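# Stand the fallen nest block upright on the laser marker's worktable

## Task

Set the toppled nest block upright on the worktable belonging to the laser marker, so that it stays standing without help; if it only holds that way because the robot is supporting it at the end, the goal is not met.

## Robot and tools

The robot has two arms, left_arm and right_arm, driven by joint targets through tool calls. All poses in results use one shared scene frame: origin on the table top midway between the arms, +z up, +x out over the table, and left_arm sits on the +y side. The names left and right are just arm names and say nothing about which side of a camera image an arm appears on. Printed hand positions can be slightly wrong, more so at long reach.

execute_actions takes "actions", a list holding at most one item, plus an optional "pictures" boolean (pictures come by default). An empty list sends nothing and just reports the current state. A move item is {"rows": [...], "steps": n}, with n from 1 to 15 (default 15). Each control step lasts 1/30 s. Each row is applied for one step, and if there are fewer rows than steps, the final row keeps being applied. A wait item is {"steps": n} with n up to 300 and no rows. It returns once that many steps have passed since the previous result, and your reply time counts toward them. A refused call sends nothing to the robot.

Every row is one flat list of exactly 14 numbers covering both arms, even if only one arm moves. The first 7 are for left_arm and the next 7 for right_arm. Each group of 7 holds absolute target joint angles in radians, in this order: waist, shoulder, elbow, wrist pitch, wrist yaw, wrist roll. The last number is the gripper opening. These are targets, not offsets, in the same form that Joint positions reports. Stated ranges: waist -2.880 to 2.880, shoulder 0.000 to 3.142, elbow 0.000 to 3.019, wrist pitch -1.693 to 1.571, wrist yaw -1.571 to 1.571, wrist roll -2.094 to 2.094. The true ends may differ by up to 0.019 rad. A call is refused if a target goes more than 0.019 past a stated end and also lies further out than the joint's current reading. Targets past the real end get clipped there, and the result then says "joint sent to its limit", sometimes about an earlier move. Not seeing that line does not prove there is more travel.

Opening is a number from -1 (closed) to +1 (fully open, 0.094 m between the pads). grip_measured reports the actual opening on that same scale. Each gripper has a fixed bias of up to about 1 mm. To hold something, command roughly 0.03 below grip_measured; a smaller difference gives a lighter grip. Each pad pushes up to about 50-62 N, and less on parts thinner than about 2 mm. The fingers point along the gripper's +z axis and close along its y axis. end_effector_position is the spot between the pads, about 1 cm behind the tips.

Motion is limited. Each step, the commanded joint target may only run ahead of the measured angle by a fixed amount per joint: waist 0.264, shoulder 0.32, elbow 0.276, wrist pitch 0.33, wrist yaw 0.186, wrist roll 0.522 rad. If the targets would move the gripper more than 70 mm from where it is, all of that arm's targets are scaled back. Distant targets therefore take several calls or waits. Between calls the arms keep moving toward the last row sent. They stop once everything has nearly settled (a stalled move counts as settled) or a step is HELD. After that, only a new action moves them further, though fingers that are still closing or opening will finish.

Result lines: the state line gives each arm's end_effector_position (m) and end_effector_quat_wxyz. Joint positions and Joint velocities list each arm's six joints (rad, rad/s) and then the pad gap (m, m/s). "joint command not followed" means a clearance check altered or blocked some joint targets; the rest of the row still applied. HELD marks steps on which your row was not sent, fully or in part. MOTOR HOT appears at 85 °C. At 100 °C an OVER-TEMPERATURE FAULT stops that arm, which lets go and drops. Holding loads heats motors even while you are thinking, and some heat carries into the next scene.

zoom_image takes "camera" ("cam_high" or "cam_low") and "region" [x0, y0, x1, y1] in image pixels from the top-left corner, at most 504x504. It returns a closer look at that camera's latest image. Both cameras are 504x504. Calibration (K, distortion D, T_world_to_cam) is supplied and may be off by a few degrees or millimetres. Results with pictures list any camera whose numbers have changed.

finished_scene takes "scene" (1 or 2). Reply without any tool call only when you mean to end everything. When resuming from a summary, first call execute_actions with an empty list to learn the current scene and task.

Cautions: the block must rest upright by itself before you finish, so release it and back away first. Never push or knock anything off the table. Do not let the arms collide or press against each other. Avoid drops, slips, slamming and hard pushing, and expect brief disturbances that tug on a held part or nudge loose objects. Time spent thinking counts while the robot is active.

Each tool is called after "Request:" in YAML: its name, and indented under it one key for each argument.

## Session

Request:
execute_actions:
  actions: []

Scene clock: 0.00 s of 4200.00 s.
left_arm: end_effector_position=(+0.2891, +0.1861, +0.1244) grip_measured=+1.000 end_effector_quat_wxyz=(+0.139, +0.242, +0.960, -0.020) | right_arm: end_effector_position=(+0.3214, -0.2101, +0.3228) grip_measured=+1.000 end_effector_quat_wxyz=(+0.156, -0.679, +0.717, -0.020)
Joint positions: left_arm=[-0.492  1.168  0.779 -0.899  0.005  0.125  0.094] | right_arm=[-0.189  0.946  1.158 -1.53  -0.19  -1.514  0.094]
Joint velocities: left_arm=[-0.015  0.005 -0.012 -0.002 -0.081 -0.037  0.   ] | right_arm=[ 0.005 -0.005 -0.002 -0.002 -0.051 -0.022  0.   ]
Motor temperatures (°C, as the motors report them): left_arm=[25 26 24 25 24 26] | right_arm=[26 25 27 27 25 23]

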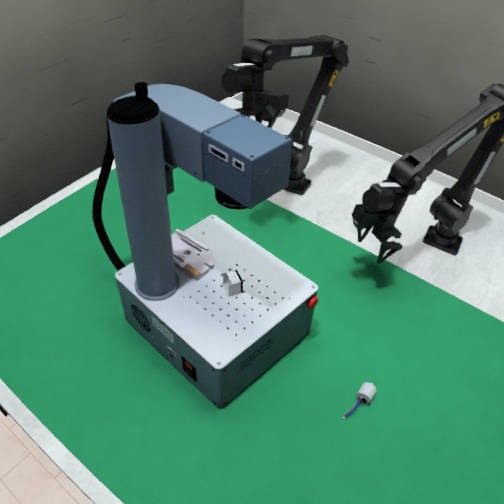

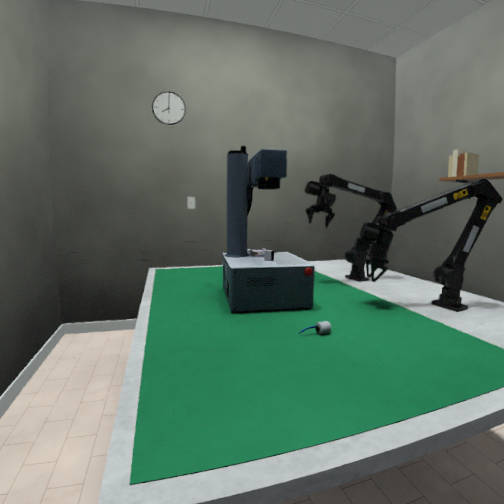

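Request:
zoom_image:
  camera: "cam_high"
  region: [150, 220, 290, 320]

Region (150, 220, 290, 320) of cam_high's 504x504 image, scaled by 3.600, with more detail than that image has; it fills the top 360 rows of this view, and the rest is white.

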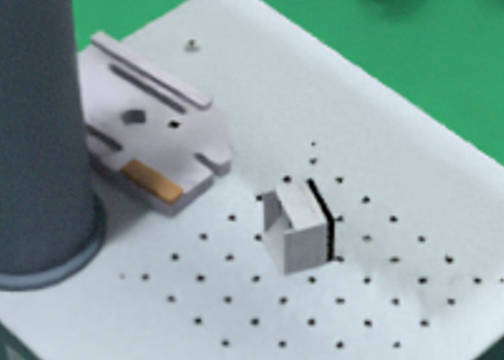

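Request:
execute_actions:
  actions:
    - {"rows":[[-0.6,1.8,1.6,-0.6,0,0.125,1,-0.189,0.946,1.158,-1.53,-0.19,-1.514,1]],"steps":15}
  pictures: false

Request:
execute_actions:
  actions:
    - {"steps":40}

Scene clock: 23.20 s of 4200.00 s.
left_arm: end_effector_position=(+0.5010, +0.0418, +0.1014) grip_measured=+1.000 end_effector_quat_wxyz=(+0.225, +0.277, +0.933, -0.042) | right_arm: end_effector_position=(+0.3214, -0.2101, +0.3228) grip_measured=+1.000 end_effector_quat_wxyz=(+0.156, -0.679, +0.717, -0.020)
Joint positions: left_arm=[-0.589  1.755  1.297 -0.65   0.003  0.113  0.094] | right_arm=[-0.189  0.946  1.158 -1.53  -0.19  -1.514  0.094]
Joint velocities: left_arm=[-0.083  0.62   0.901 -0.598 -0.593 -1.941  0.   ] | right_arm=[-0.015 -0.005 -0.007 -0.002  0.022 -0.081  0.   ]
Motor temperatures (°C, as the motors report them): left_arm=[25 26 27 25 24 26] | right_arm=[26 25 31 27 25 23]
Steps of this call (steps 1 to 90: nothing new was sent; then 19.70 s passed at rest; steps 91 to 105: all 15 steps of this action). Readings (joint positions):
91: left_arm=[-0.495 1.176 0.783 -0.887 0.004 0.125] | right_arm=[-0.189 0.946 1.158 -1.530 -0.190 -1.514]
92: left_arm=[-0.502 1.197 0.797 -0.860 0.004 0.125] | right_arm=[-0.189 0.946 1.158 -1.530 -0.190 -1.514]
94: left_arm=[-0.523 1.271 0.850 -0.801 0.004 0.125] | right_arm=[-0.189 0.946 1.158 -1.530 -0.190 -1.514]
98: left_arm=[-0.562 1.457 0.997 -0.713 0.004 0.125] | right_arm=[-0.189 0.946 1.158 -1.530 -0.190 -1.514]
105: the state above

Scene clock: 24.53 s of 4200.00 s.
left_arm: end_effector_position=(+0.5051, +0.0323, +0.1070) grip_measured=+1.000 end_effector_quat_wxyz=(+0.219, +0.214, +0.950, -0.057) | right_arm: end_effector_position=(+0.3214, -0.2101, +0.3228) grip_measured=+1.000 end_effector_quat_wxyz=(+0.156, -0.679, +0.717, -0.020)
Joint positions: left_arm=[-0.601  1.769  1.335 -0.679  0.001 -0.032  0.094] | right_arm=[-0.189  0.946  1.158 -1.53  -0.19  -1.514  0.094]
Joint velocities: left_arm=[-0.005 -0.015  0.012 -0.007 -0.022  0.051  0.   ] | right_arm=[ 0.005 -0.015  0.002  0.012 -0.051  0.037  0.   ]
Motor temperatures (°C, as the motors report them): left_arm=[25 26 28 25 24 26] | right_arm=[26 25 31 27 25 23]
Steps of this call (steps 1 to 40: the robot went on to your last target). Readings (joint positions):
1: left_arm=[-0.595 1.759 1.307 -0.664 -0.007 0.086] | right_arm=[-0.189 0.946 1.158 -1.530 -0.190 -1.514]
2: left_arm=[-0.596 1.760 1.312 -0.666 -0.007 0.074] | right_arm=[-0.189 0.946 1.158 -1.530 -0.190 -1.514]
4: left_arm=[-0.597 1.762 1.317 -0.670 -0.004 0.054] | right_arm=[-0.189 0.946 1.158 -1.530 -0.190 -1.514]
8: left_arm=[-0.598 1.764 1.323 -0.675 -0.001 0.026] | right_arm=[-0.189 0.946 1.158 -1.530 -0.190 -1.514]
40: the state above

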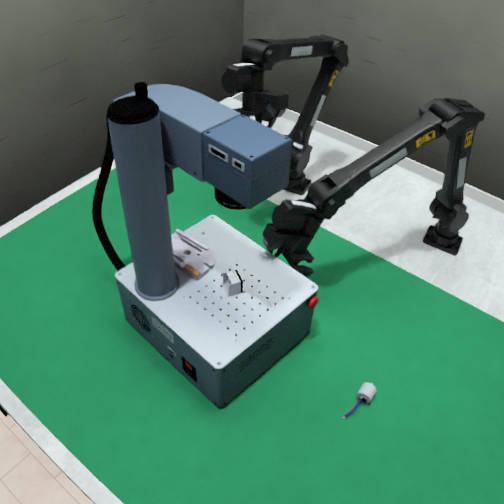

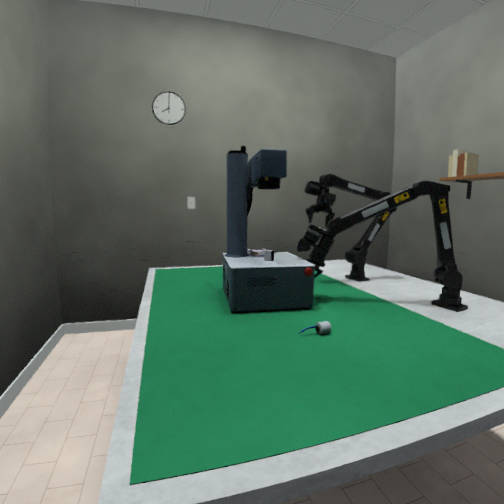

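Request:
execute_actions:
  actions:
    - {"rows":[[-0.6,1.7,1.7,-0.8,0,0.125,1,-0.189,0.946,1.158,-1.53,-0.19,-1.514,1]],"steps":15}
  pictures: false

Request:
execute_actions:
  actions:
    - {"steps":20}

Scene clock: 30.03 s of 4200.00 s.
left_arm: end_effector_position=(+0.5007, +0.0294, +0.1332) grip_measured=+1.000 end_effector_quat_wxyz=(+0.190, +0.224, +0.954, -0.053) | right_arm: end_effector_position=(+0.3214, -0.2101, +0.3228) grip_measured=+1.000 end_effector_quat_wxyz=(+0.156, -0.679, +0.717, -0.020)
Joint positions: left_arm=[-0.606  1.764  1.418 -0.828  0.008 -0.02   0.094] | right_arm=[-0.189  0.946  1.158 -1.53  -0.19  -1.514  0.094]
Joint velocities: left_arm=[-0.034 -0.063  0.095 -0.12  -0.007  0.022  0.   ] | right_arm=[-0.005 -0.005 -0.017  0.022  0.051  0.007  0.   ]
Motor temperatures (°C, as the motors report them): left_arm=[25 26 31 25 24 26] | right_arm=[26 25 30 27 25 23]
Steps of this call (steps 1 to 15: the robot went on to your last target; steps 16 to 90: nothing new was sent; then 2.00 s passed at rest; steps 91 to 105: all 15 steps of this action). Readings (joint positions):
91: left_arm=[-0.601 1.769 1.338 -0.690 0.001 -0.031] | right_arm=[-0.189 0.946 1.158 -1.530 -0.190 -1.514]
92: left_arm=[-0.601 1.769 1.346 -0.710 0.002 -0.025] | right_arm=[-0.189 0.946 1.158 -1.530 -0.190 -1.514]
94: left_arm=[-0.601 1.768 1.364 -0.743 0.004 -0.021] | right_arm=[-0.189 0.946 1.158 -1.530 -0.190 -1.514]
98: left_arm=[-0.603 1.768 1.388 -0.788 0.007 -0.021] | right_arm=[-0.189 0.946 1.158 -1.530 -0.190 -1.514]
105: the state above

Scene clock: 30.70 s of 4200.00 s.
left_arm: end_effector_position=(+0.5025, +0.0235, +0.1517) grip_measured=+1.000 end_effector_quat_wxyz=(+0.194, +0.228, +0.953, -0.056) | right_arm: end_effector_position=(+0.3214, -0.2101, +0.3228) grip_measured=+1.000 end_effector_quat_wxyz=(+0.156, -0.679, +0.717, -0.020)
Joint positions: left_arm=[-0.613  1.755  1.455 -0.865  0.01  -0.02   0.094] | right_arm=[-0.189  0.946  1.158 -1.53  -0.19  -1.514  0.094]
Joint velocities: left_arm=[-0.005  0.015  0.012 -0.012  0.022 -0.051  0.   ] | right_arm=[-0.015  0.015 -0.007 -0.007  0.022  0.022  0.   ]
Motor temperatures (°C, as the motors report them): left_arm=[25 26 31 25 24 26] | right_arm=[26 25 30 27 25 23]
Steps of this call (steps 1 to 20: the robot went on to your last target). Readings (joint positions):
1: left_arm=[-0.607 1.762 1.422 -0.832 0.008 -0.020] | right_arm=[-0.189 0.946 1.158 -1.530 -0.190 -1.514]
2: left_arm=[-0.608 1.761 1.426 -0.836 0.009 -0.020] | right_arm=[-0.189 0.946 1.158 -1.530 -0.190 -1.514]
4: left_arm=[-0.609 1.760 1.432 -0.842 0.009 -0.020] | right_arm=[-0.189 0.946 1.158 -1.530 -0.190 -1.514]
8: left_arm=[-0.611 1.757 1.442 -0.852 0.009 -0.020] | right_arm=[-0.189 0.946 1.158 -1.530 -0.190 -1.514]
20: the state above

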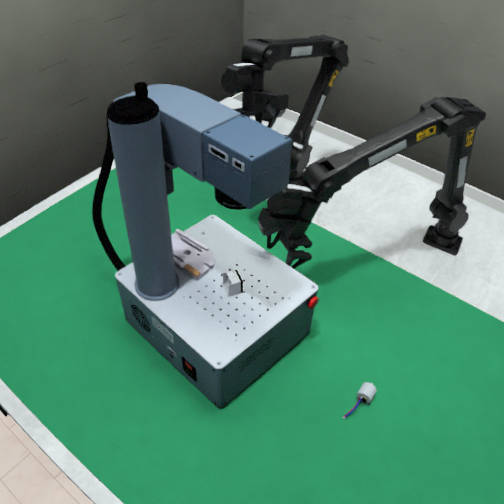

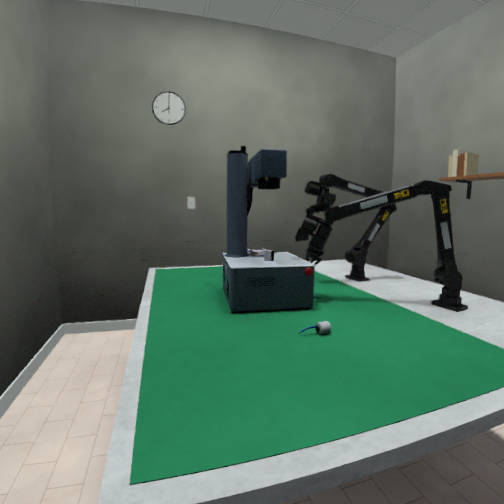

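Request:
execute_actions:
  actions:
    - {"rows":[[-0.6,1.6,1.7,-0.9,0,0.125,1,-0.189,0.946,1.158,-1.53,-0.19,-1.514,1]],"steps":15}
  pictures: false

Request:
execute_actions:
  actions:
    - {"steps":20}
  pictures: false

Scene clock: 37.10 s of 4200.00 s.
left_arm: end_effector_position=(+0.5192, +0.0155, +0.2629) grip_measured=+1.000 end_effector_quat_wxyz=(+0.281, +0.259, +0.922, -0.064) | right_arm: end_effector_position=(+0.3214, -0.2101, +0.3228) grip_measured=+1.000 end_effector_quat_wxyz=(+0.156, -0.679, +0.717, -0.020)
Joint positions: left_arm=[-0.613  1.657  1.568 -0.896  0.007  0.059  0.094] | right_arm=[-0.189  0.946  1.158 -1.53  -0.19  -1.514  0.094]
Joint velocities: left_arm=[-0.015 -0.259  0.462 -0.007 -0.037  0.139  0.   ] | right_arm=[-0.005 -0.005  0.007 -0.017 -0.022  0.051  0.   ]
Motor temperatures (°C, as the motors report them): left_arm=[25 27 33 25 24 26] | right_arm=[26 25 30 27 25 23]
Steps of this call (steps 1 to 15: the robot went on to your last target; steps 16 to 90: nothing new was sent; then 2.90 s passed at rest; steps 91 to 105: all 15 steps of this action). Readings (joint positions):
91: left_arm=[-0.613 1.752 1.457 -0.871 0.012 -0.017] | right_arm=[-0.189 0.946 1.158 -1.530 -0.190 -1.514]
92: left_arm=[-0.613 1.751 1.459 -0.875 0.012 -0.012] | right_arm=[-0.189 0.946 1.158 -1.530 -0.190 -1.514]
94: left_arm=[-0.613 1.741 1.465 -0.879 0.012 -0.003] | right_arm=[-0.189 0.946 1.158 -1.530 -0.190 -1.514]
98: left_arm=[-0.613 1.709 1.481 -0.893 0.012 0.011] | right_arm=[-0.189 0.946 1.158 -1.530 -0.190 -1.514]
105: the state above

Scene clock: 37.77 s of 4200.00 s.
left_arm: end_effector_position=(+0.5255, +0.0168, +0.3646) grip_measured=+1.000 end_effector_quat_wxyz=(+0.366, +0.273, +0.887, -0.070) | right_arm: end_effector_position=(+0.3214, -0.2101, +0.3228) grip_measured=+1.000 end_effector_quat_wxyz=(+0.156, -0.679, +0.717, -0.020)
Joint positions: left_arm=[-0.607  1.579  1.668 -0.896  0.004  0.114  0.094] | right_arm=[-0.189  0.946  1.158 -1.53  -0.19  -1.514  0.094]
Joint velocities: left_arm=[-0.005 -0.005 -0.012  0.017 -0.007  0.066  0.   ] | right_arm=[-0.005  0.015  0.002 -0.002 -0.007  0.022  0.   ]
Motor temperatures (°C, as the motors report them): left_arm=[25 27 33 25 24 26] | right_arm=[26 25 30 27 25 23]
Steps of this call (steps 1 to 20: the robot went on to your last target). Readings (joint positions):
1: left_arm=[-0.612 1.649 1.584 -0.896 0.006 0.066] | right_arm=[-0.189 0.946 1.158 -1.530 -0.190 -1.514]
2: left_arm=[-0.612 1.641 1.600 -0.896 0.005 0.074] | right_arm=[-0.189 0.946 1.158 -1.530 -0.190 -1.514]
4: left_arm=[-0.612 1.624 1.632 -0.896 0.004 0.088] | right_arm=[-0.189 0.946 1.158 -1.530 -0.190 -1.514]
8: left_arm=[-0.608 1.590 1.666 -0.896 0.004 0.104] | right_arm=[-0.189 0.946 1.158 -1.530 -0.190 -1.514]
20: the state above

Request:
execute_actions:
  actions:
    - {"rows":[[-0.6,1.88,1.68,-0.9,0,0.125,1,-0.189,0.946,1.158,-1.53,-0.19,-1.514,1]],"steps":15}
  pictures: false

Request:
execute_actions:
  actions:
    - {"steps":25}

Scene clock: 62.60 s of 4200.00 s.
left_arm: end_effector_position=(+0.5667, +0.0021, +0.2011) grip_measured=+1.000 end_effector_quat_wxyz=(+0.249, +0.279, +0.926, -0.048) | right_arm: end_effector_position=(+0.3214, -0.2101, +0.3228) grip_measured=+1.000 end_effector_quat_wxyz=(+0.156, -0.679, +0.717, -0.020)
Joint positions: left_arm=[-0.598  1.843  1.682 -0.896  0.005  0.112  0.094] | right_arm=[-0.189  0.946  1.158 -1.53  -0.19  -1.514  0.094]
Joint velocities: left_arm=[ 0.083 -0.015 -0.002 -0.007 -0.081 -0.051  0.   ] | right_arm=[-0.005 -0.005  0.002 -0.012  0.022 -0.037  0.   ]
Motor temperatures (°C, as the motors report them): left_arm=[25 27 31 25 24 26] | right_arm=[26 25 30 27 25 23]
Steps of this call (steps 1 to 15: the robot went on to your last target; steps 16 to 90: nothing new was sent; then 21.33 s passed at rest; steps 91 to 105: all 15 steps of this action). Readings (joint positions):
91: left_arm=[-0.607 1.585 1.668 -0.896 0.004 0.115] | right_arm=[-0.189 0.946 1.158 -1.530 -0.190 -1.514]
92: left_arm=[-0.607 1.591 1.670 -0.896 0.004 0.115] | right_arm=[-0.189 0.946 1.158 -1.530 -0.190 -1.514]
94: left_arm=[-0.607 1.616 1.670 -0.896 0.004 0.115] | right_arm=[-0.189 0.946 1.158 -1.530 -0.190 -1.514]
98: left_arm=[-0.607 1.701 1.670 -0.896 0.004 0.115] | right_arm=[-0.189 0.946 1.158 -1.530 -0.190 -1.514]
105: the state above

Scene clock: 63.43 s of 4200.00 s.
left_arm: end_effector_position=(+0.5688, +0.0058, +0.1991) grip_measured=+1.000 end_effector_quat_wxyz=(+0.248, +0.277, +0.927, -0.045) | right_arm: end_effector_position=(+0.3214, -0.2101, +0.3228) grip_measured=+1.000 end_effector_quat_wxyz=(+0.156, -0.679, +0.717, -0.020)
Joint positions: left_arm=[-0.592  1.846  1.682 -0.896  0.002  0.114  0.094] | right_arm=[-0.189  0.946  1.158 -1.53  -0.19  -1.514  0.094]
Joint velocities: left_arm=[-0.005  0.005  0.007 -0.012  0.022 -0.139  0.   ] | right_arm=[-0.015  0.005  0.022  0.002  0.007 -0.051  0.   ]
Motor temperatures (°C, as the motors report them): left_arm=[25 27 31 25 24 26] | right_arm=[26 25 30 27 25 23]
Steps of this call (steps 1 to 15: the robot went on to your last target; steps 16 to 25: nothing new was sent). Readings (joint positions):
1: left_arm=[-0.594 1.843 1.682 -0.896 0.003 0.112] | right_arm=[-0.189 0.946 1.158 -1.530 -0.190 -1.514]
2: left_arm=[-0.592 1.844 1.682 -0.896 0.002 0.112] | right_arm=[-0.189 0.946 1.158 -1.530 -0.190 -1.514]
4: left_arm=[-0.592 1.846 1.682 -0.896 0.002 0.113] | right_arm=[-0.189 0.946 1.158 -1.530 -0.190 -1.514]
8: left_arm=[-0.592 1.846 1.682 -0.896 0.002 0.114] | right_arm=[-0.189 0.946 1.158 -1.530 -0.190 -1.514]
25: the state above
All arms were judged still, so your last target was given up. Only a new action makes them travel on or press farther. Fingers that are still opening or closing keep moving.

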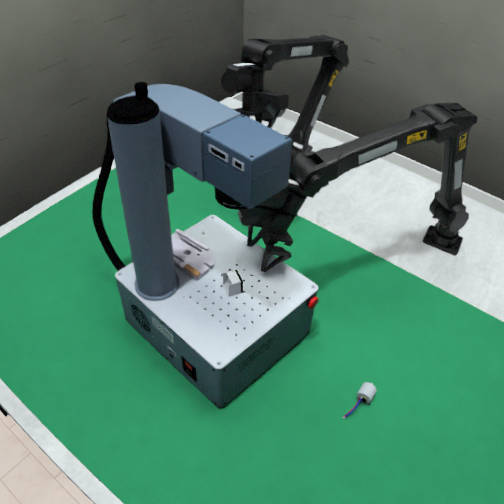

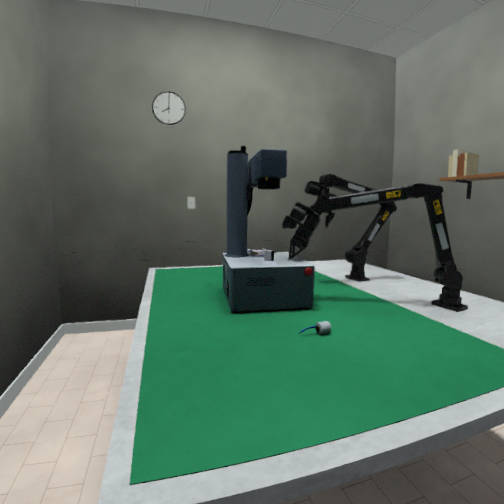

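Request:
zoom_image:
  camera: "cam_high"
  region: [180, 170, 340, 310]

Region (180, 170, 340, 310) of cam_high's 504x504 image, scaled by 3.150, with more detail than that image has; it fills the top 441 rows of this view, and the rest is white.

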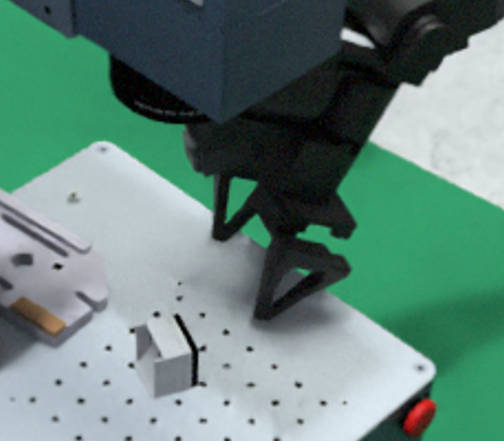

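Request:
execute_actions:
  actions:
    - {"rows":[[-0.6,1.8,1.36,-0.09,0,0.125,1,-0.189,0.946,1.158,-1.53,-0.19,-1.514,1]],"steps":15}
  pictures: false

Request:
execute_actions:
  actions:
    - {"steps":25}

Scene clock: 92.60 s of 4200.00 s.
left_arm: end_effector_position=(+0.6069, -0.0137, +0.2103) grip_measured=+1.000 end_effector_quat_wxyz=(+0.490, +0.249, +0.830, -0.089) | right_arm: end_effector_position=(+0.3214, -0.2101, +0.3228) grip_measured=+1.000 end_effector_quat_wxyz=(+0.156, -0.679, +0.717, -0.020)
Joint positions: left_arm=[-0.592  1.78   1.369 -0.116  0.004  0.115  0.094] | right_arm=[-0.189  0.946  1.158 -1.53  -0.19  -1.514  0.094]
Joint velocities: left_arm=[ 0.005  0.005  0.017  0.09  -0.037 -0.051  0.   ] | right_arm=[-0.005 -0.015 -0.007 -0.007  0.022  0.037  0.   ]
Motor temperatures (°C, as the motors report them): left_arm=[25 28 29 25 24 26] | right_arm=[26 25 31 27 25 23]
Steps of this call (steps 1 to 90: nothing new was sent; then 25.67 s passed at rest; steps 91 to 105: all 15 steps of this action). Readings (joint positions):
91: left_arm=[-0.592 1.839 1.647 -0.839 0.003 0.114] | right_arm=[-0.189 0.946 1.158 -1.530 -0.190 -1.514]
92: left_arm=[-0.592 1.805 1.577 -0.724 0.009 0.113] | right_arm=[-0.189 0.946 1.158 -1.530 -0.190 -1.514]
94: left_arm=[-0.592 1.749 1.450 -0.513 0.005 0.111] | right_arm=[-0.189 0.946 1.158 -1.530 -0.190 -1.514]
98: left_arm=[-0.592 1.761 1.369 -0.188 0.004 0.114] | right_arm=[-0.189 0.946 1.158 -1.530 -0.190 -1.514]
105: the state above

Scene clock: 93.43 s of 4200.00 s.
left_arm: end_effector_position=(+0.6070, -0.0138, +0.2106) grip_measured=+1.000 end_effector_quat_wxyz=(+0.491, +0.249, +0.830, -0.089) | right_arm: end_effector_position=(+0.3214, -0.2101, +0.3228) grip_measured=+1.000 end_effector_quat_wxyz=(+0.156, -0.679, +0.717, -0.020)
Joint positions: left_arm=[-0.592  1.78   1.369 -0.115  0.004  0.115  0.094] | right_arm=[-0.189  0.946  1.158 -1.53  -0.19  -1.514  0.094]
Joint velocities: left_arm=[-0.024  0.005  0.002 -0.017  0.007 -0.022  0.   ] | right_arm=[-0.005 -0.005 -0.027 -0.017  0.066 -0.051  0.   ]
Motor temperatures (°C, as the motors report them): left_arm=[25 28 29 25 24 26] | right_arm=[26 25 31 27 25 23]
Steps of this call (steps 1 to 15: the robot went on to your last target; steps 16 to 25: nothing new was sent). Readings (joint positions):
1: left_arm=[-0.592 1.780 1.369 -0.115 0.004 0.115] | right_arm=[-0.189 0.946 1.158 -1.530 -0.190 -1.514]
2: left_arm=[-0.592 1.780 1.369 -0.115 0.004 0.115] | right_arm=[-0.189 0.946 1.158 -1.530 -0.190 -1.514]
4: left_arm=[-0.592 1.780 1.369 -0.115 0.004 0.115] | right_arm=[-0.189 0.946 1.158 -1.530 -0.190 -1.514]
8: left_arm=[-0.592 1.780 1.369 -0.115 0.004 0.115] | right_arm=[-0.189 0.946 1.158 -1.530 -0.190 -1.514]
25: the state above
All arms were judged still, so your last target was given up. Only a new action makes them travel on or press farther. Fingers that are still opening or closing keep moving.

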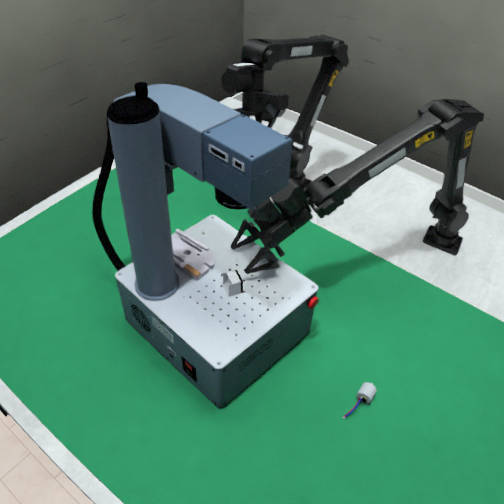

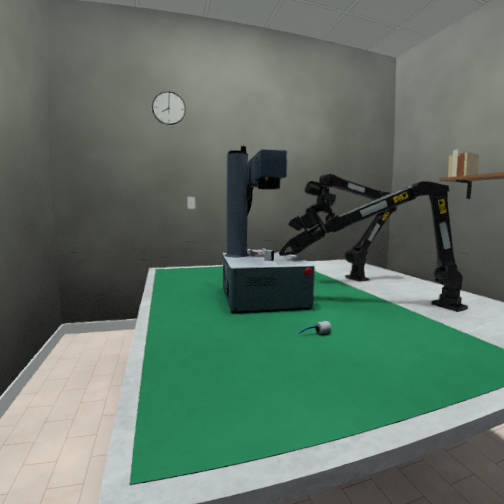

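Request:
zoom_image:
  camera: "cam_high"
  region: [180, 170, 340, 310]

Region (180, 170, 340, 310) of cam_high's 504x504 image, scaled by 3.150, with more detail than that image has; it fills the top 441 rows of this view, and the rest is white.

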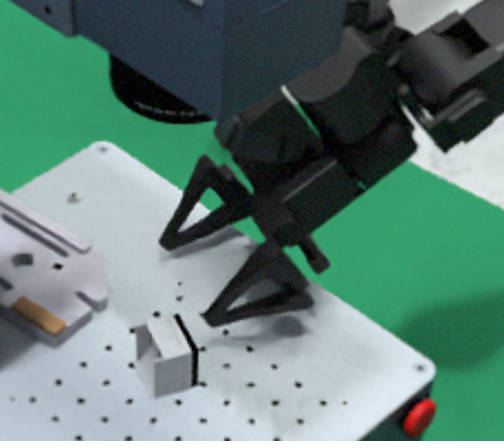

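Request:
execute_actions:
  actions:
    - {"rows":[[-0.6,1.92,1.38,-0.09,0,0.125,1,-0.189,0.946,1.158,-1.53,-0.19,-1.514,1]],"steps":15}
  pictures: false

Request:
execute_actions:
  actions:
    - {"steps":15}

Request:
zoom_image:
  camera: "cam_high"
  region: [180, 170, 340, 310]

Scene clock: 102.63 s of 4200.00 s.
left_arm: end_effector_position=(+0.6175, -0.0199, +0.1986) grip_measured=+1.000 end_effector_quat_wxyz=(+0.497, +0.245, +0.827, -0.094) | right_arm: end_effector_position=(+0.3214, -0.2101, +0.3228) grip_measured=+1.000 end_effector_quat_wxyz=(+0.156, -0.679, +0.717, -0.020)
Joint positions: left_arm=[-0.593  1.821  1.384 -0.073  0.007  0.105  0.094] | right_arm=[-0.189  0.946  1.158 -1.53  -0.19  -1.514  0.094]
Joint velocities: left_arm=[-0.015 -0.015 -0.007 -0.012 -0.022 -0.007  0.   ] | right_arm=[-0.015 -0.024 -0.002 -0.007  0.022 -0.022  0.   ]
Motor temperatures (°C, as the motors report them): left_arm=[25 28 29 25 24 26] | right_arm=[26 25 31 27 25 23]
Steps of this call (steps 1 to 90: nothing new was sent; then 5.70 s passed at rest; steps 91 to 105: all 15 steps of this action). Readings (joint positions):
91: left_arm=[-0.592 1.785 1.369 -0.114 0.004 0.115] | right_arm=[-0.189 0.946 1.158 -1.530 -0.190 -1.514]
92: left_arm=[-0.592 1.793 1.371 -0.110 0.004 0.115] | right_arm=[-0.189 0.946 1.158 -1.530 -0.190 -1.514]
94: left_arm=[-0.592 1.810 1.376 -0.089 0.007 0.105] | right_arm=[-0.189 0.946 1.158 -1.530 -0.190 -1.514]
98: left_arm=[-0.592 1.821 1.384 -0.074 0.007 0.105] | right_arm=[-0.189 0.946 1.158 -1.530 -0.190 -1.514]
105: the state above

Scene clock: 103.13 s of 4200.00 s.
left_arm: end_effector_position=(+0.6175, -0.0199, +0.1986) grip_measured=+1.000 end_effector_quat_wxyz=(+0.497, +0.245, +0.827, -0.094) | right_arm: end_effector_position=(+0.3214, -0.2101, +0.3228) grip_measured=+1.000 end_effector_quat_wxyz=(+0.156, -0.679, +0.717, -0.020)
Joint positions: left_arm=[-0.593  1.821  1.384 -0.073  0.007  0.105  0.094] | right_arm=[-0.189  0.946  1.158 -1.53  -0.19  -1.514  0.094]
Joint velocities: left_arm=[ 0.005 -0.024 -0.017 -0.002 -0.168  0.051  0.   ] | right_arm=[-0.005  0.005  0.027 -0.007 -0.007  0.037  0.   ]
Motor temperatures (°C, as the motors report them): left_arm=[25 28 29 25 24 26] | right_arm=[26 25 31 27 25 23]
Steps of this call (steps 1 to 15: the robot went on to your last target). Readings (joint positions):
1: left_arm=[-0.593 1.821 1.384 -0.073 0.007 0.105] | right_arm=[-0.189 0.946 1.158 -1.530 -0.190 -1.514]
2: left_arm=[-0.593 1.821 1.384 -0.073 0.007 0.105] | right_arm=[-0.189 0.946 1.158 -1.530 -0.190 -1.514]
4: left_arm=[-0.593 1.821 1.384 -0.073 0.007 0.105] | right_arm=[-0.189 0.946 1.158 -1.530 -0.190 -1.514]
8: left_arm=[-0.593 1.821 1.384 -0.073 0.007 0.105] | right_arm=[-0.189 0.946 1.158 -1.530 -0.190 -1.514]
15: the state above
All arms were judged still, so your last target was given up. Only a new action makes them travel on or press farther. Fingers that are still opening or closing keep moving.

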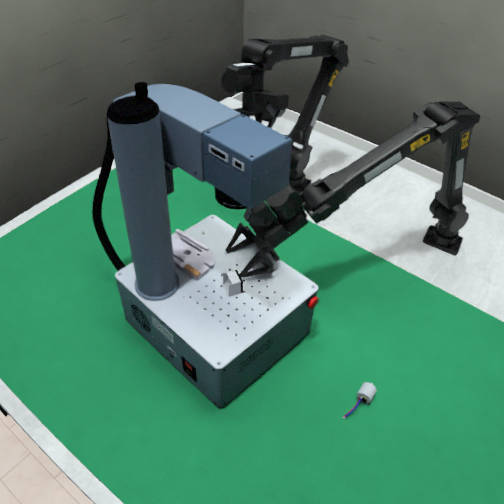

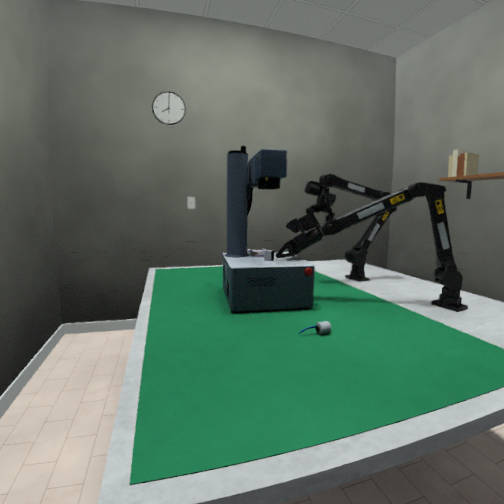

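Region (180, 170, 340, 310) of cam_high's 504x504 image, scaled by 3.150, with more detail than that image has; it fills the top 441 rows of this view, and the rest is white.

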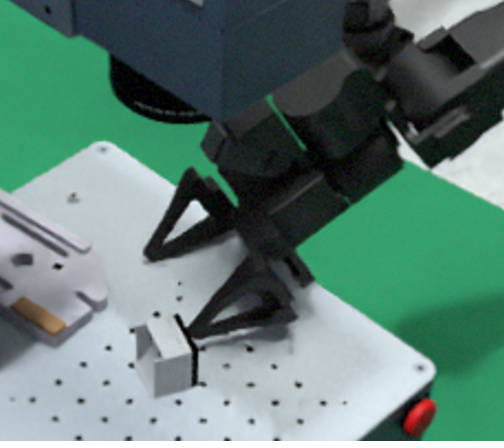

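Request:
execute_actions:
  actions:
    - {"rows":[[-0.6,1.75,1.42,-0.09,0,0.125,1,-0.189,0.946,1.158,-1.53,-0.19,-1.514,1],[-0.6,1.75,1.42,-0.09,0,0.125,1,-0.189,0.946,1.158,-1.53,-0.19,-1.514,1],[-0.6,1.75,1.42,-0.09,0,0.125,1,-0.189,0.946,1.158,-1.53,-0.19,-1.514,1],[-0.6,1.75,1.42,-0.09,0,0.125,1,-0.189,0.946,1.158,-1.53,-0.19,-1.514,1],[-0.52,1.78,1.49,-0.09,0,0.125,1,-0.189,0.946,1.158,-1.53,-0.19,-1.514,1]],"steps":15}
  pictures: false

Request:
execute_actions:
  actions:
    - {"steps":15}

Request:
zoom_image:
  camera: "cam_high"
  region: [180, 170, 340, 310]

Scene clock: 111.70 s of 4200.00 s.
left_arm: end_effector_position=(+0.6568, +0.0360, +0.2720) grip_measured=+1.000 end_effector_quat_wxyz=(+0.549, +0.203, +0.807, -0.073) | right_arm: end_effector_position=(+0.3214, -0.2101, +0.3228) grip_measured=+1.000 end_effector_quat_wxyz=(+0.156, -0.679, +0.717, -0.020)
Joint positions: left_arm=[-0.504  1.776  1.456 -0.077  0.001  0.114  0.094] | right_arm=[-0.189  0.946  1.158 -1.53  -0.19  -1.514  0.094]
Joint velocities: left_arm=[ 0.044 -0.015 -0.037 -0.002 -0.037  0.051  0.   ] | right_arm=[-0.005 -0.005 -0.012 -0.012 -0.051 -0.051  0.   ]
Motor temperatures (°C, as the motors report them): left_arm=[25 28 29 25 24 26] | right_arm=[26 25 31 27 25 23]
Steps of this call (steps 1 to 90: nothing new was sent; then 5.07 s passed at rest; steps 91 to 105: all 15 steps of this action). Readings (joint positions):
91: left_arm=[-0.593 1.814 1.386 -0.073 0.006 0.105] | right_arm=[-0.189 0.946 1.158 -1.530 -0.190 -1.514]
92: left_arm=[-0.593 1.809 1.386 -0.076 0.004 0.107] | right_arm=[-0.189 0.946 1.158 -1.530 -0.190 -1.514]
94: left_arm=[-0.593 1.793 1.386 -0.077 0.003 0.110] | right_arm=[-0.189 0.946 1.158 -1.530 -0.190 -1.514]
98: left_arm=[-0.566 1.781 1.431 -0.077 0.003 0.114] | right_arm=[-0.189 0.946 1.158 -1.530 -0.190 -1.514]
105: the state above

Scene clock: 112.20 s of 4200.00 s.
left_arm: end_effector_position=(+0.6538, +0.0286, +0.2720) grip_measured=+1.000 end_effector_quat_wxyz=(+0.548, +0.208, +0.806, -0.076) | right_arm: end_effector_position=(+0.3214, -0.2101, +0.3228) grip_measured=+1.000 end_effector_quat_wxyz=(+0.156, -0.679, +0.717, -0.020)
Joint positions: left_arm=[-0.515  1.776  1.456 -0.077  0.001  0.115  0.094] | right_arm=[-0.189  0.946  1.158 -1.53  -0.19  -1.514  0.094]
Joint velocities: left_arm=[-0.005  0.005 -0.007  0.002  0.007  0.037  0.   ] | right_arm=[-0.015 -0.005  0.002 -0.007 -0.051  0.022  0.   ]
Motor temperatures (°C, as the motors report them): left_arm=[25 28 29 25 24 26] | right_arm=[26 25 31 27 25 23]
Steps of this call (steps 1 to 15: the robot went on to your last target). Readings (joint positions):
1: left_arm=[-0.504 1.776 1.456 -0.077 0.001 0.114] | right_arm=[-0.189 0.946 1.158 -1.530 -0.190 -1.514]
2: left_arm=[-0.504 1.776 1.456 -0.077 0.001 0.114] | right_arm=[-0.189 0.946 1.158 -1.530 -0.190 -1.514]
4: left_arm=[-0.507 1.776 1.456 -0.077 0.001 0.114] | right_arm=[-0.189 0.946 1.158 -1.530 -0.190 -1.514]
8: left_arm=[-0.513 1.776 1.456 -0.077 0.001 0.115] | right_arm=[-0.189 0.946 1.158 -1.530 -0.190 -1.514]
15: the state above

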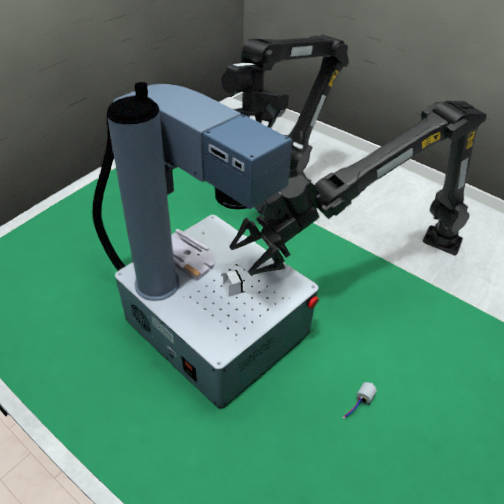

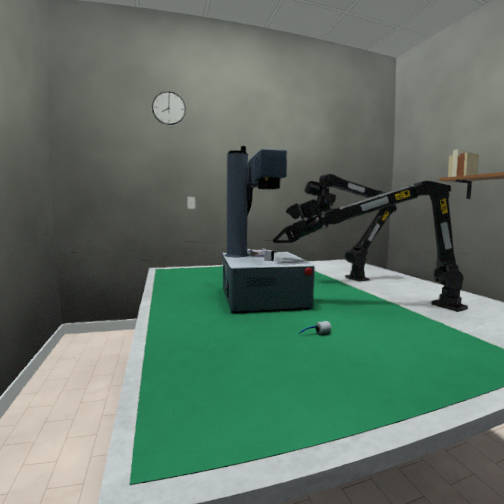

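Region (180, 170, 340, 310) of cam_high's 504x504 image, scaled by 3.150, with more detail than that image has; it fills the top 441 rows of this view, and the rest is white.

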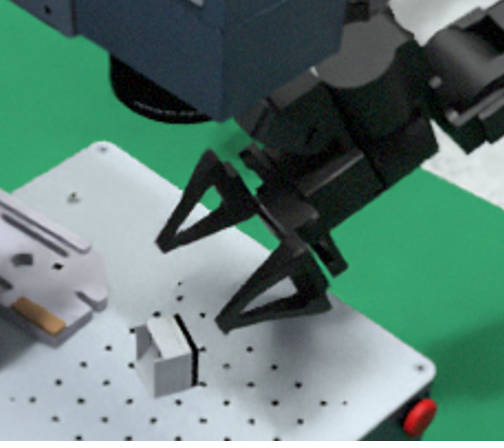

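Request:
execute_actions:
  actions:
    - {"rows":[[-0.52,1.93,1.52,-0.09,0,0.125,1,-0.189,0.946,1.158,-1.53,-0.19,-1.514,1]],"steps":15}
  pictures: false

Request:
execute_actions:
  actions:
    - {"steps":15}

Request:
zoom_image:
  camera: "cam_high"
  region: [180, 170, 340, 310]

Scene clock: 116.83 s of 4200.00 s.
left_arm: end_effector_position=(+0.6764, +0.0196, +0.2026) grip_measured=+1.000 end_effector_quat_wxyz=(+0.515, +0.212, +0.827, -0.073) | right_arm: end_effector_position=(+0.3214, -0.2101, +0.3228) grip_measured=+1.000 end_effector_quat_wxyz=(+0.156, -0.679, +0.717, -0.020)
Joint positions: left_arm=[-0.514  1.903  1.497 -0.071  0.002  0.111  0.094] | right_arm=[-0.189  0.946  1.158 -1.53  -0.19  -1.514  0.094]
Joint velocities: left_arm=[ 0.005 -0.005 -0.027 -0.002  0.037  0.037  0.   ] | right_arm=[-0.015 -0.005  0.007 -0.007 -0.037 -0.022  0.   ]
Motor temperatures (°C, as the motors report them): left_arm=[25 28 30 25 24 26] | right_arm=[26 25 31 27 25 23]
Steps of this call (steps 1 to 15: the robot went on to your last target; steps 16 to 90: nothing new was sent; then 1.13 s passed at rest; steps 91 to 105: all 15 steps of this action). Readings (joint positions):
91: left_arm=[-0.515 1.782 1.457 -0.077 0.001 0.115] | right_arm=[-0.189 0.946 1.158 -1.530 -0.190 -1.514]
92: left_arm=[-0.515 1.792 1.468 -0.077 0.001 0.115] | right_arm=[-0.189 0.946 1.158 -1.530 -0.190 -1.514]
94: left_arm=[-0.515 1.829 1.489 -0.077 0.001 0.115] | right_arm=[-0.189 0.946 1.158 -1.530 -0.190 -1.514]
98: left_arm=[-0.515 1.899 1.494 -0.076 0.002 0.111] | right_arm=[-0.189 0.946 1.158 -1.530 -0.190 -1.514]
105: the state above

Scene clock: 117.33 s of 4200.00 s.
left_arm: end_effector_position=(+0.6764, +0.0196, +0.2026) grip_measured=+1.000 end_effector_quat_wxyz=(+0.515, +0.212, +0.827, -0.073) | right_arm: end_effector_position=(+0.3214, -0.2101, +0.3228) grip_measured=+1.000 end_effector_quat_wxyz=(+0.156, -0.679, +0.717, -0.020)
Joint positions: left_arm=[-0.514  1.903  1.497 -0.071  0.002  0.112  0.094] | right_arm=[-0.189  0.946  1.158 -1.53  -0.19  -1.514  0.094]
Joint velocities: left_arm=[ 0.005 -0.005  0.007 -0.002  0.022 -0.051  0.   ] | right_arm=[-0.005 -0.015 -0.017 -0.032 -0.007  0.037  0.   ]
Motor temperatures (°C, as the motors report them): left_arm=[25 28 30 25 24 26] | right_arm=[26 25 31 27 25 23]
Steps of this call (steps 1 to 15: the robot went on to your last target). Readings (joint positions):
1: left_arm=[-0.514 1.903 1.497 -0.071 0.002 0.111] | right_arm=[-0.189 0.946 1.158 -1.530 -0.190 -1.514]
2: left_arm=[-0.514 1.903 1.497 -0.071 0.002 0.111] | right_arm=[-0.189 0.946 1.158 -1.530 -0.190 -1.514]
4: left_arm=[-0.514 1.903 1.497 -0.071 0.002 0.112] | right_arm=[-0.189 0.946 1.158 -1.530 -0.190 -1.514]
8: left_arm=[-0.514 1.903 1.497 -0.071 0.002 0.112] | right_arm=[-0.189 0.946 1.158 -1.530 -0.190 -1.514]
15: the state above
All arms were judged still, so your last target was given up. Only a new action makes them travel on or press farther. Fingers that are still opening or closing keep moving.

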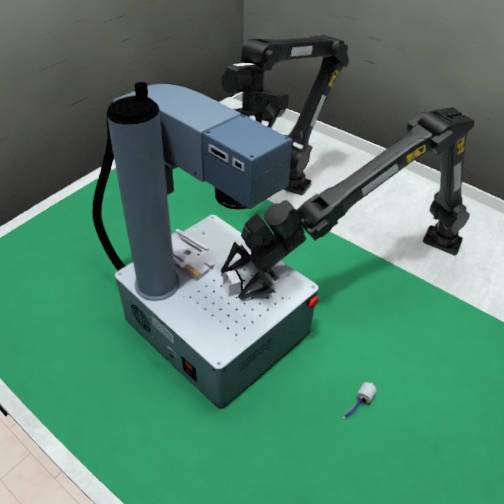

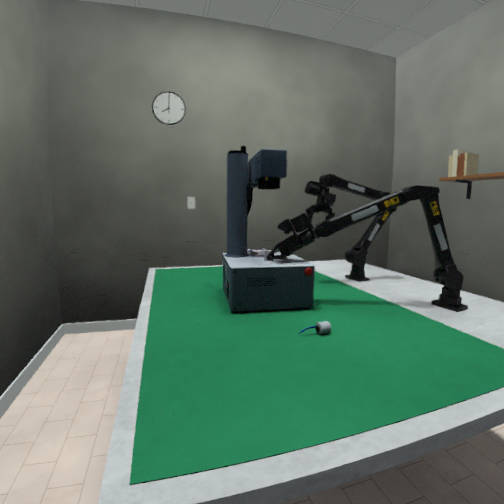

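Region (180, 170, 340, 310) of cam_high's 504x504 image, scaled by 3.150, with more detail than that image has; it fills the top 441 rows of this view, and the rest is white.

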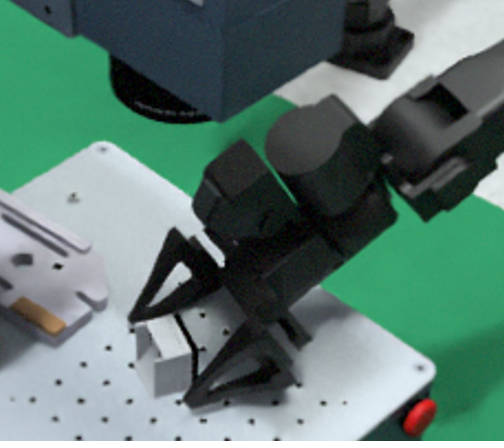

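Request:
execute_actions:
  actions:
    - {"rows":[[-0.52,1.9,1.51,-0.08,0,0.125,-1,-0.189,0.946,1.158,-1.53,-0.19,-1.514,1]],"steps":15}
  pictures: false

Scene clock: 120.40 s of 4200.00 s.
left_arm: end_effector_position=(+0.6763, +0.0195, +0.2026) grip_measured=-0.158 end_effector_quat_wxyz=(+0.515, +0.213, +0.827, -0.072) | right_arm: end_effector_position=(+0.3214, -0.2101, +0.3228) grip_measured=+1.000 end_effector_quat_wxyz=(+0.156, -0.679, +0.717, -0.020)
Joint positions: left_arm=[-0.515  1.903  1.497 -0.071  0.002  0.115  0.04 ] | right_arm=[-0.189  0.946  1.158 -1.53  -0.19  -1.514  0.094]
Joint velocities: left_arm=[-0.005  0.005 -0.002 -0.007 -0.037 -0.081 -0.   ] | right_arm=[ 0.005 -0.005 -0.002  0.007 -0.007  0.066  0.   ]
Motor temperatures (°C, as the motors report them): left_arm=[25 28 30 25 24 26] | right_arm=[26 25 31 27 25 23]
Steps of this call (steps 1 to 77: nothing new was sent; steps 78 to 92: all 15 steps of this action). Readings (joint positions):
78: left_arm=[-0.514 1.903 1.497 -0.071 0.002 0.112] | right_arm=[-0.189 0.946 1.158 -1.530 -0.190 -1.514]
79: left_arm=[-0.514 1.903 1.497 -0.071 0.002 0.113] | right_arm=[-0.189 0.946 1.158 -1.530 -0.190 -1.514]
81: left_arm=[-0.514 1.903 1.497 -0.071 0.001 0.114] | right_arm=[-0.189 0.946 1.158 -1.530 -0.190 -1.514]
85: left_arm=[-0.515 1.903 1.497 -0.071 0.002 0.115] | right_arm=[-0.189 0.946 1.158 -1.530 -0.190 -1.514]
92: the state above

Request:
execute_actions:
  actions:
    - {"rows":[[-0.52,1.85,1.51,-0.08,0,0.125,-0.25,-0.189,0.946,1.158,-1.53,-0.19,-1.514,1],[-0.52,1.85,1.51,-0.08,0,0.125,-0.25,-0.189,0.946,1.158,-1.53,-0.19,-1.514,1],[-0.52,1.85,1.51,-0.08,0,0.125,-0.25,-0.189,0.946,1.158,-1.53,-0.19,-1.514,1],[-0.52,1.59,1.19,-0.03,0,0.125,-0.25,-0.189,0.946,1.158,-1.53,-0.19,-1.514,1]],"steps":15}
  pictures: false

Request:
execute_actions:
  actions:
    - {"steps":15}

Scene clock: 134.20 s of 4200.00 s.
left_arm: end_effector_position=(+0.5702, +0.0630, +0.2665) grip_measured=-0.158 end_effector_quat_wxyz=(+0.536, +0.210, +0.814, -0.075) | right_arm: end_effector_position=(+0.3214, -0.2101, +0.3228) grip_measured=+1.000 end_effector_quat_wxyz=(+0.156, -0.679, +0.717, -0.020)
Joint positions: left_arm=[-0.515  1.56   1.181 -0.048  0.002  0.115  0.04 ] | right_arm=[-0.189  0.946  1.158 -1.53  -0.19  -1.514  0.094]
Joint velocities: left_arm=[-0.005 -0.044 -0.022 -0.007 -0.037  0.007 -0.   ] | right_arm=[ 0.015 -0.015  0.007 -0.002 -0.022 -0.037  0.   ]
Motor temperatures (°C, as the motors report them): left_arm=[25 29 30 25 24 26] | right_arm=[26 25 31 27 25 23]
Steps of this call (steps 1 to 15: the robot went on to your last target; steps 16 to 90: nothing new was sent; then 10.30 s passed at rest; steps 91 to 105: all 15 steps of this action). Readings (joint positions):
91: left_arm=[-0.515 1.900 1.497 -0.071 0.002 0.115] | right_arm=[-0.189 0.946 1.158 -1.530 -0.190 -1.514]
92: left_arm=[-0.515 1.898 1.497 -0.072 0.002 0.115] | right_arm=[-0.189 0.946 1.158 -1.530 -0.190 -1.514]
94: left_arm=[-0.515 1.882 1.478 -0.065 0.002 0.115] | right_arm=[-0.189 0.946 1.158 -1.530 -0.190 -1.514]
98: left_arm=[-0.515 1.706 1.253 -0.056 0.002 0.115] | right_arm=[-0.189 0.946 1.158 -1.530 -0.190 -1.514]
105: the state above

Scene clock: 134.70 s of 4200.00 s.
left_arm: end_effector_position=(+0.5715, +0.0625, +0.2599) grip_measured=-0.158 end_effector_quat_wxyz=(+0.532, +0.211, +0.817, -0.074) | right_arm: end_effector_position=(+0.3214, -0.2101, +0.3228) grip_measured=+1.000 end_effector_quat_wxyz=(+0.156, -0.679, +0.717, -0.020)
Joint positions: left_arm=[-0.515  1.571  1.181 -0.048  0.002  0.115  0.04 ] | right_arm=[-0.189  0.946  1.158 -1.53  -0.19  -1.514  0.094]
Joint velocities: left_arm=[ 0.005 -0.005  0.002 -0.007 -0.095  0.051 -0.   ] | right_arm=[-0.015 -0.005  0.002 -0.002 -0.007 -0.007  0.   ]
Motor temperatures (°C, as the motors report them): left_arm=[25 29 30 25 24 26] | right_arm=[26 25 31 27 25 23]
Steps of this call (steps 1 to 15: the robot went on to your last target). Readings (joint positions):
1: left_arm=[-0.515 1.560 1.181 -0.048 0.002 0.115] | right_arm=[-0.189 0.946 1.158 -1.530 -0.190 -1.514]
2: left_arm=[-0.515 1.561 1.181 -0.048 0.002 0.115] | right_arm=[-0.189 0.946 1.158 -1.530 -0.190 -1.514]
4: left_arm=[-0.515 1.567 1.181 -0.048 0.002 0.115] | right_arm=[-0.189 0.946 1.158 -1.530 -0.190 -1.514]
8: left_arm=[-0.515 1.571 1.181 -0.048 0.002 0.115] | right_arm=[-0.189 0.946 1.158 -1.530 -0.190 -1.514]
15: the state above

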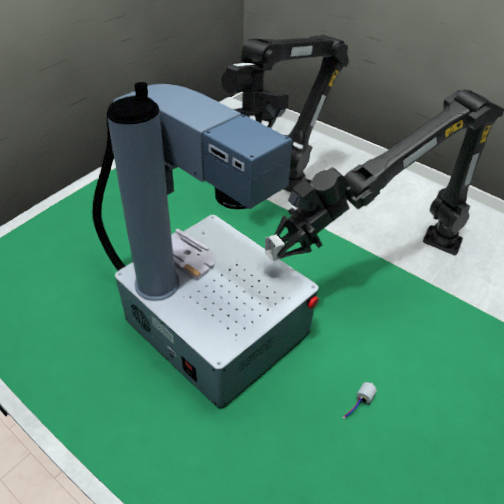

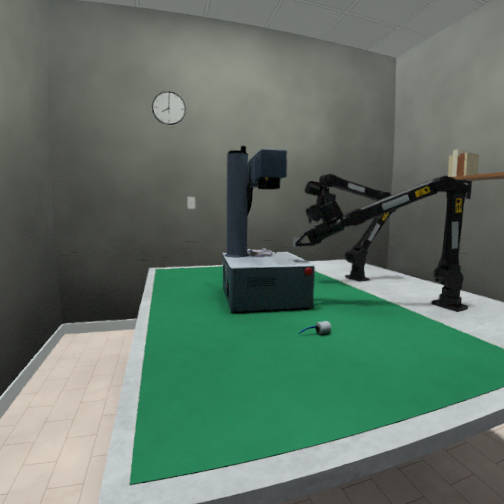

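Request:
execute_actions:
  actions:
    - {"rows":[[-0.52,1.69,1.215,-0.03,0,0.125,-0.25,-0.189,0.946,1.158,-1.53,-0.19,-1.514,1]],"steps":15}
  pictures: false

Scene clock: 139.53 s of 4200.00 s.
left_arm: end_effector_position=(+0.5858, +0.0560, +0.2024) grip_measured=-0.158 end_effector_quat_wxyz=(+0.501, +0.216, +0.835, -0.070) | right_arm: end_effector_position=(+0.3214, -0.2101, +0.3228) grip_measured=+1.000 end_effector_quat_wxyz=(+0.156, -0.679, +0.717, -0.020)
Joint positions: left_arm=[-0.515  1.675  1.192 -0.028  0.002  0.115  0.04 ] | right_arm=[-0.189  0.946  1.158 -1.53  -0.19  -1.514  0.094]
Joint velocities: left_arm=[ 0.005  0.005  0.002 -0.012  0.022 -0.051 -0.001] | right_arm=[ 0.005  0.005 -0.017  0.027 -0.022  0.007  0.   ]
Motor temperatures (°C, as the motors report them): left_arm=[25 29 30 25 24 26] | right_arm=[26 25 31 27 25 23]
Steps of this call (steps 1 to 15: the robot went on to your last target; steps 16 to 130: nothing new was sent; steps 131 to 145: all 15 steps of this action). Readings (joint positions):
131: left_arm=[-0.515 1.580 1.181 -0.033 0.002 0.115] | right_arm=[-0.189 0.946 1.158 -1.530 -0.190 -1.514]
132: left_arm=[-0.515 1.589 1.186 -0.033 0.002 0.115] | right_arm=[-0.189 0.946 1.158 -1.530 -0.190 -1.514]
134: left_arm=[-0.515 1.619 1.189 -0.033 0.002 0.115] | right_arm=[-0.189 0.946 1.158 -1.530 -0.190 -1.514]
138: left_arm=[-0.515 1.675 1.191 -0.028 0.002 0.113] | right_arm=[-0.189 0.946 1.158 -1.530 -0.190 -1.514]
145: the state above

Request:
execute_actions:
  actions:
    - {"rows":[[-0.52,1.685,1.2,-0.03,0,0.125,1,-0.189,0.946,1.158,-1.53,-0.19,-1.514,1]],"steps":10}
  pictures: false

Request:
execute_actions:
  actions:
    - {"rows":[[-0.52,1.6,1.3,-0.1,0,0.125,1,-0.189,0.946,1.158,-1.53,-0.19,-1.514,1],[-0.52,1.6,1.3,-0.1,0,0.125,1,-0.189,0.946,1.158,-1.53,-0.19,-1.514,1],[-0.52,1.6,1.3,-0.1,0,0.125,1,-0.189,0.946,1.158,-1.53,-0.19,-1.514,1],[-0.52,1.6,1.3,-0.1,0,0.125,1,-0.189,0.946,1.158,-1.53,-0.19,-1.514,1],[-0.52,1.6,1.3,-0.1,0,0.125,1,-0.189,0.946,1.158,-1.53,-0.19,-1.514,1],[-0.52,2.03,2.15,-1.47,0,0.125,1,-0.189,0.946,1.158,-1.53,-0.19,-1.514,1]],"steps":15}
  pictures: false

Request:
execute_actions:
  actions:
    - {"steps":40}

Scene clock: 150.07 s of 4200.00 s.
left_arm: end_effector_position=(+0.5858, +0.0561, +0.2024) grip_measured=+1.000 end_effector_quat_wxyz=(+0.501, +0.216, +0.835, -0.070) | right_arm: end_effector_position=(+0.3214, -0.2101, +0.3228) grip_measured=+1.000 end_effector_quat_wxyz=(+0.156, -0.679, +0.717, -0.020)
Joint positions: left_arm=[-0.515  1.675  1.192 -0.028  0.001  0.115  0.094] | right_arm=[-0.189  0.946  1.158 -1.53  -0.19  -1.514  0.094]
Joint velocities: left_arm=[-0.034 -0.005 -0.007 -0.007  0.007 -0.007  0.   ] | right_arm=[-0.015 -0.015 -0.017 -0.002  0.051  0.037  0.   ]
Motor temperatures (°C, as the motors report them): left_arm=[25 28 31 25 24 26] | right_arm=[26 25 31 27 25 23]
Steps of this call (steps 1 to 15: the robot went on to your last target; steps 16 to 90: nothing new was sent; then 7.20 s passed at rest; steps 91 to 100: all 10 steps of this action). Readings (joint positions):
91: left_arm=[-0.515 1.675 1.192 -0.028 0.002 0.115] | right_arm=[-0.189 0.946 1.158 -1.530 -0.190 -1.514]
92: left_arm=[-0.515 1.675 1.192 -0.028 0.002 0.115] | right_arm=[-0.189 0.946 1.158 -1.530 -0.190 -1.514]
94: left_arm=[-0.515 1.675 1.192 -0.028 0.002 0.115] | right_arm=[-0.189 0.946 1.158 -1.530 -0.190 -1.514]
98: left_arm=[-0.515 1.675 1.192 -0.028 0.001 0.115] | right_arm=[-0.189 0.946 1.158 -1.530 -0.190 -1.514]
100: the state above

Scene clock: 150.57 s of 4200.00 s.
left_arm: end_effector_position=(+0.6626, +0.0254, +0.2052) grip_measured=+1.000 end_effector_quat_wxyz=(+0.328, +0.233, +0.914, -0.048) | right_arm: end_effector_position=(+0.3214, -0.2101, +0.3228) grip_measured=+1.000 end_effector_quat_wxyz=(+0.156, -0.679, +0.717, -0.020)
Joint positions: left_arm=[-0.514  1.973  1.827 -0.75   0.004  0.109  0.094] | right_arm=[-0.189  0.946  1.158 -1.53  -0.19  -1.514  0.094]
Joint velocities: left_arm=[-0.015  1.109  2.405 -3.035 -0.037  0.007  0.   ] | right_arm=[-0.015 -0.005 -0.017  0.002  0.007  0.007  0.   ]
Motor temperatures (°C, as the motors report them): left_arm=[25 28 31 25 24 26] | right_arm=[26 25 31 27 25 23]
Steps of this call (steps 1 to 15: all 15 steps of this action). Readings (joint positions):
1: left_arm=[-0.515 1.672 1.196 -0.034 0.001 0.115] | right_arm=[-0.189 0.946 1.158 -1.530 -0.190 -1.514]
2: left_arm=[-0.515 1.669 1.201 -0.049 0.001 0.115] | right_arm=[-0.189 0.946 1.158 -1.530 -0.190 -1.514]
4: left_arm=[-0.515 1.656 1.214 -0.068 0.001 0.115] | right_arm=[-0.189 0.946 1.158 -1.530 -0.190 -1.514]
8: left_arm=[-0.515 1.689 1.334 -0.209 0.001 0.115] | right_arm=[-0.189 0.946 1.158 -1.530 -0.190 -1.514]
15: the state above

Scene clock: 151.90 s of 4200.00 s.
left_arm: end_effector_position=(+0.5830, +0.0577, +0.2426) grip_measured=+1.000 end_effector_quat_wxyz=(+0.108, +0.248, +0.963, -0.016) | right_arm: end_effector_position=(+0.3214, -0.2101, +0.3228) grip_measured=+1.000 end_effector_quat_wxyz=(+0.156, -0.679, +0.717, -0.020)
Joint positions: left_arm=[-0.514  2.012  2.113 -1.453  0.003  0.115  0.094] | right_arm=[-0.189  0.946  1.158 -1.53  -0.19  -1.514  0.094]
Joint velocities: left_arm=[-0.005 -0.005  0.007  0.007 -0.051  0.007  0.   ] | right_arm=[ 0.005 -0.034 -0.007  0.002 -0.037 -0.007  0.   ]
Motor temperatures (°C, as the motors report them): left_arm=[25 28 31 25 24 26] | right_arm=[26 25 31 27 25 23]
Steps of this call (steps 1 to 30: the robot went on to your last target; steps 31 to 40: nothing new was sent). Readings (joint positions):
1: left_arm=[-0.514 2.006 1.908 -0.851 0.004 0.111] | right_arm=[-0.189 0.946 1.158 -1.530 -0.190 -1.514]
2: left_arm=[-0.514 2.032 1.979 -0.952 0.004 0.111] | right_arm=[-0.189 0.946 1.158 -1.530 -0.190 -1.514]
4: left_arm=[-0.514 2.049 2.068 -1.147 0.003 0.112] | right_arm=[-0.189 0.946 1.158 -1.530 -0.190 -1.514]
8: left_arm=[-0.514 2.020 2.106 -1.415 0.003 0.114] | right_arm=[-0.189 0.946 1.158 -1.530 -0.190 -1.514]
40: the state above
All arms were judged still, so your last target was given up. Only a new action makes them travel on or press farther. Fingers that are still opening or closing keep moving.

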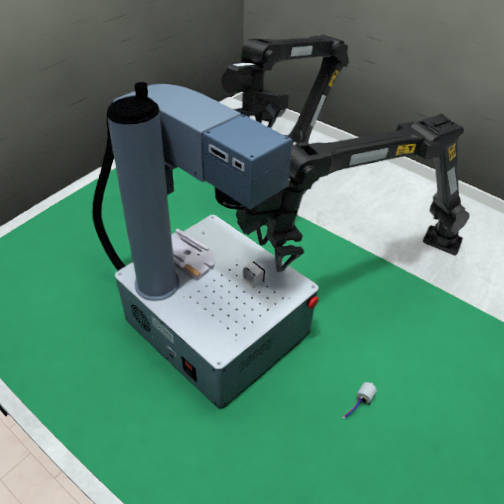

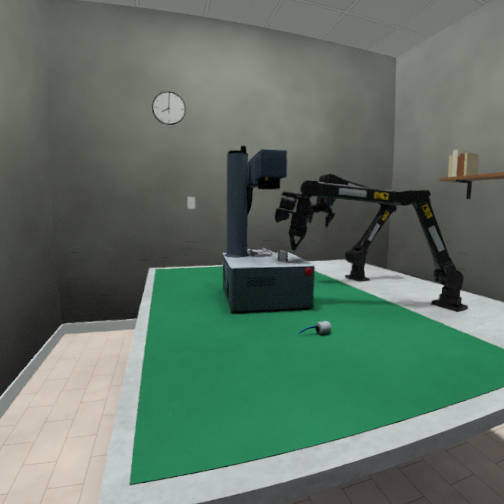

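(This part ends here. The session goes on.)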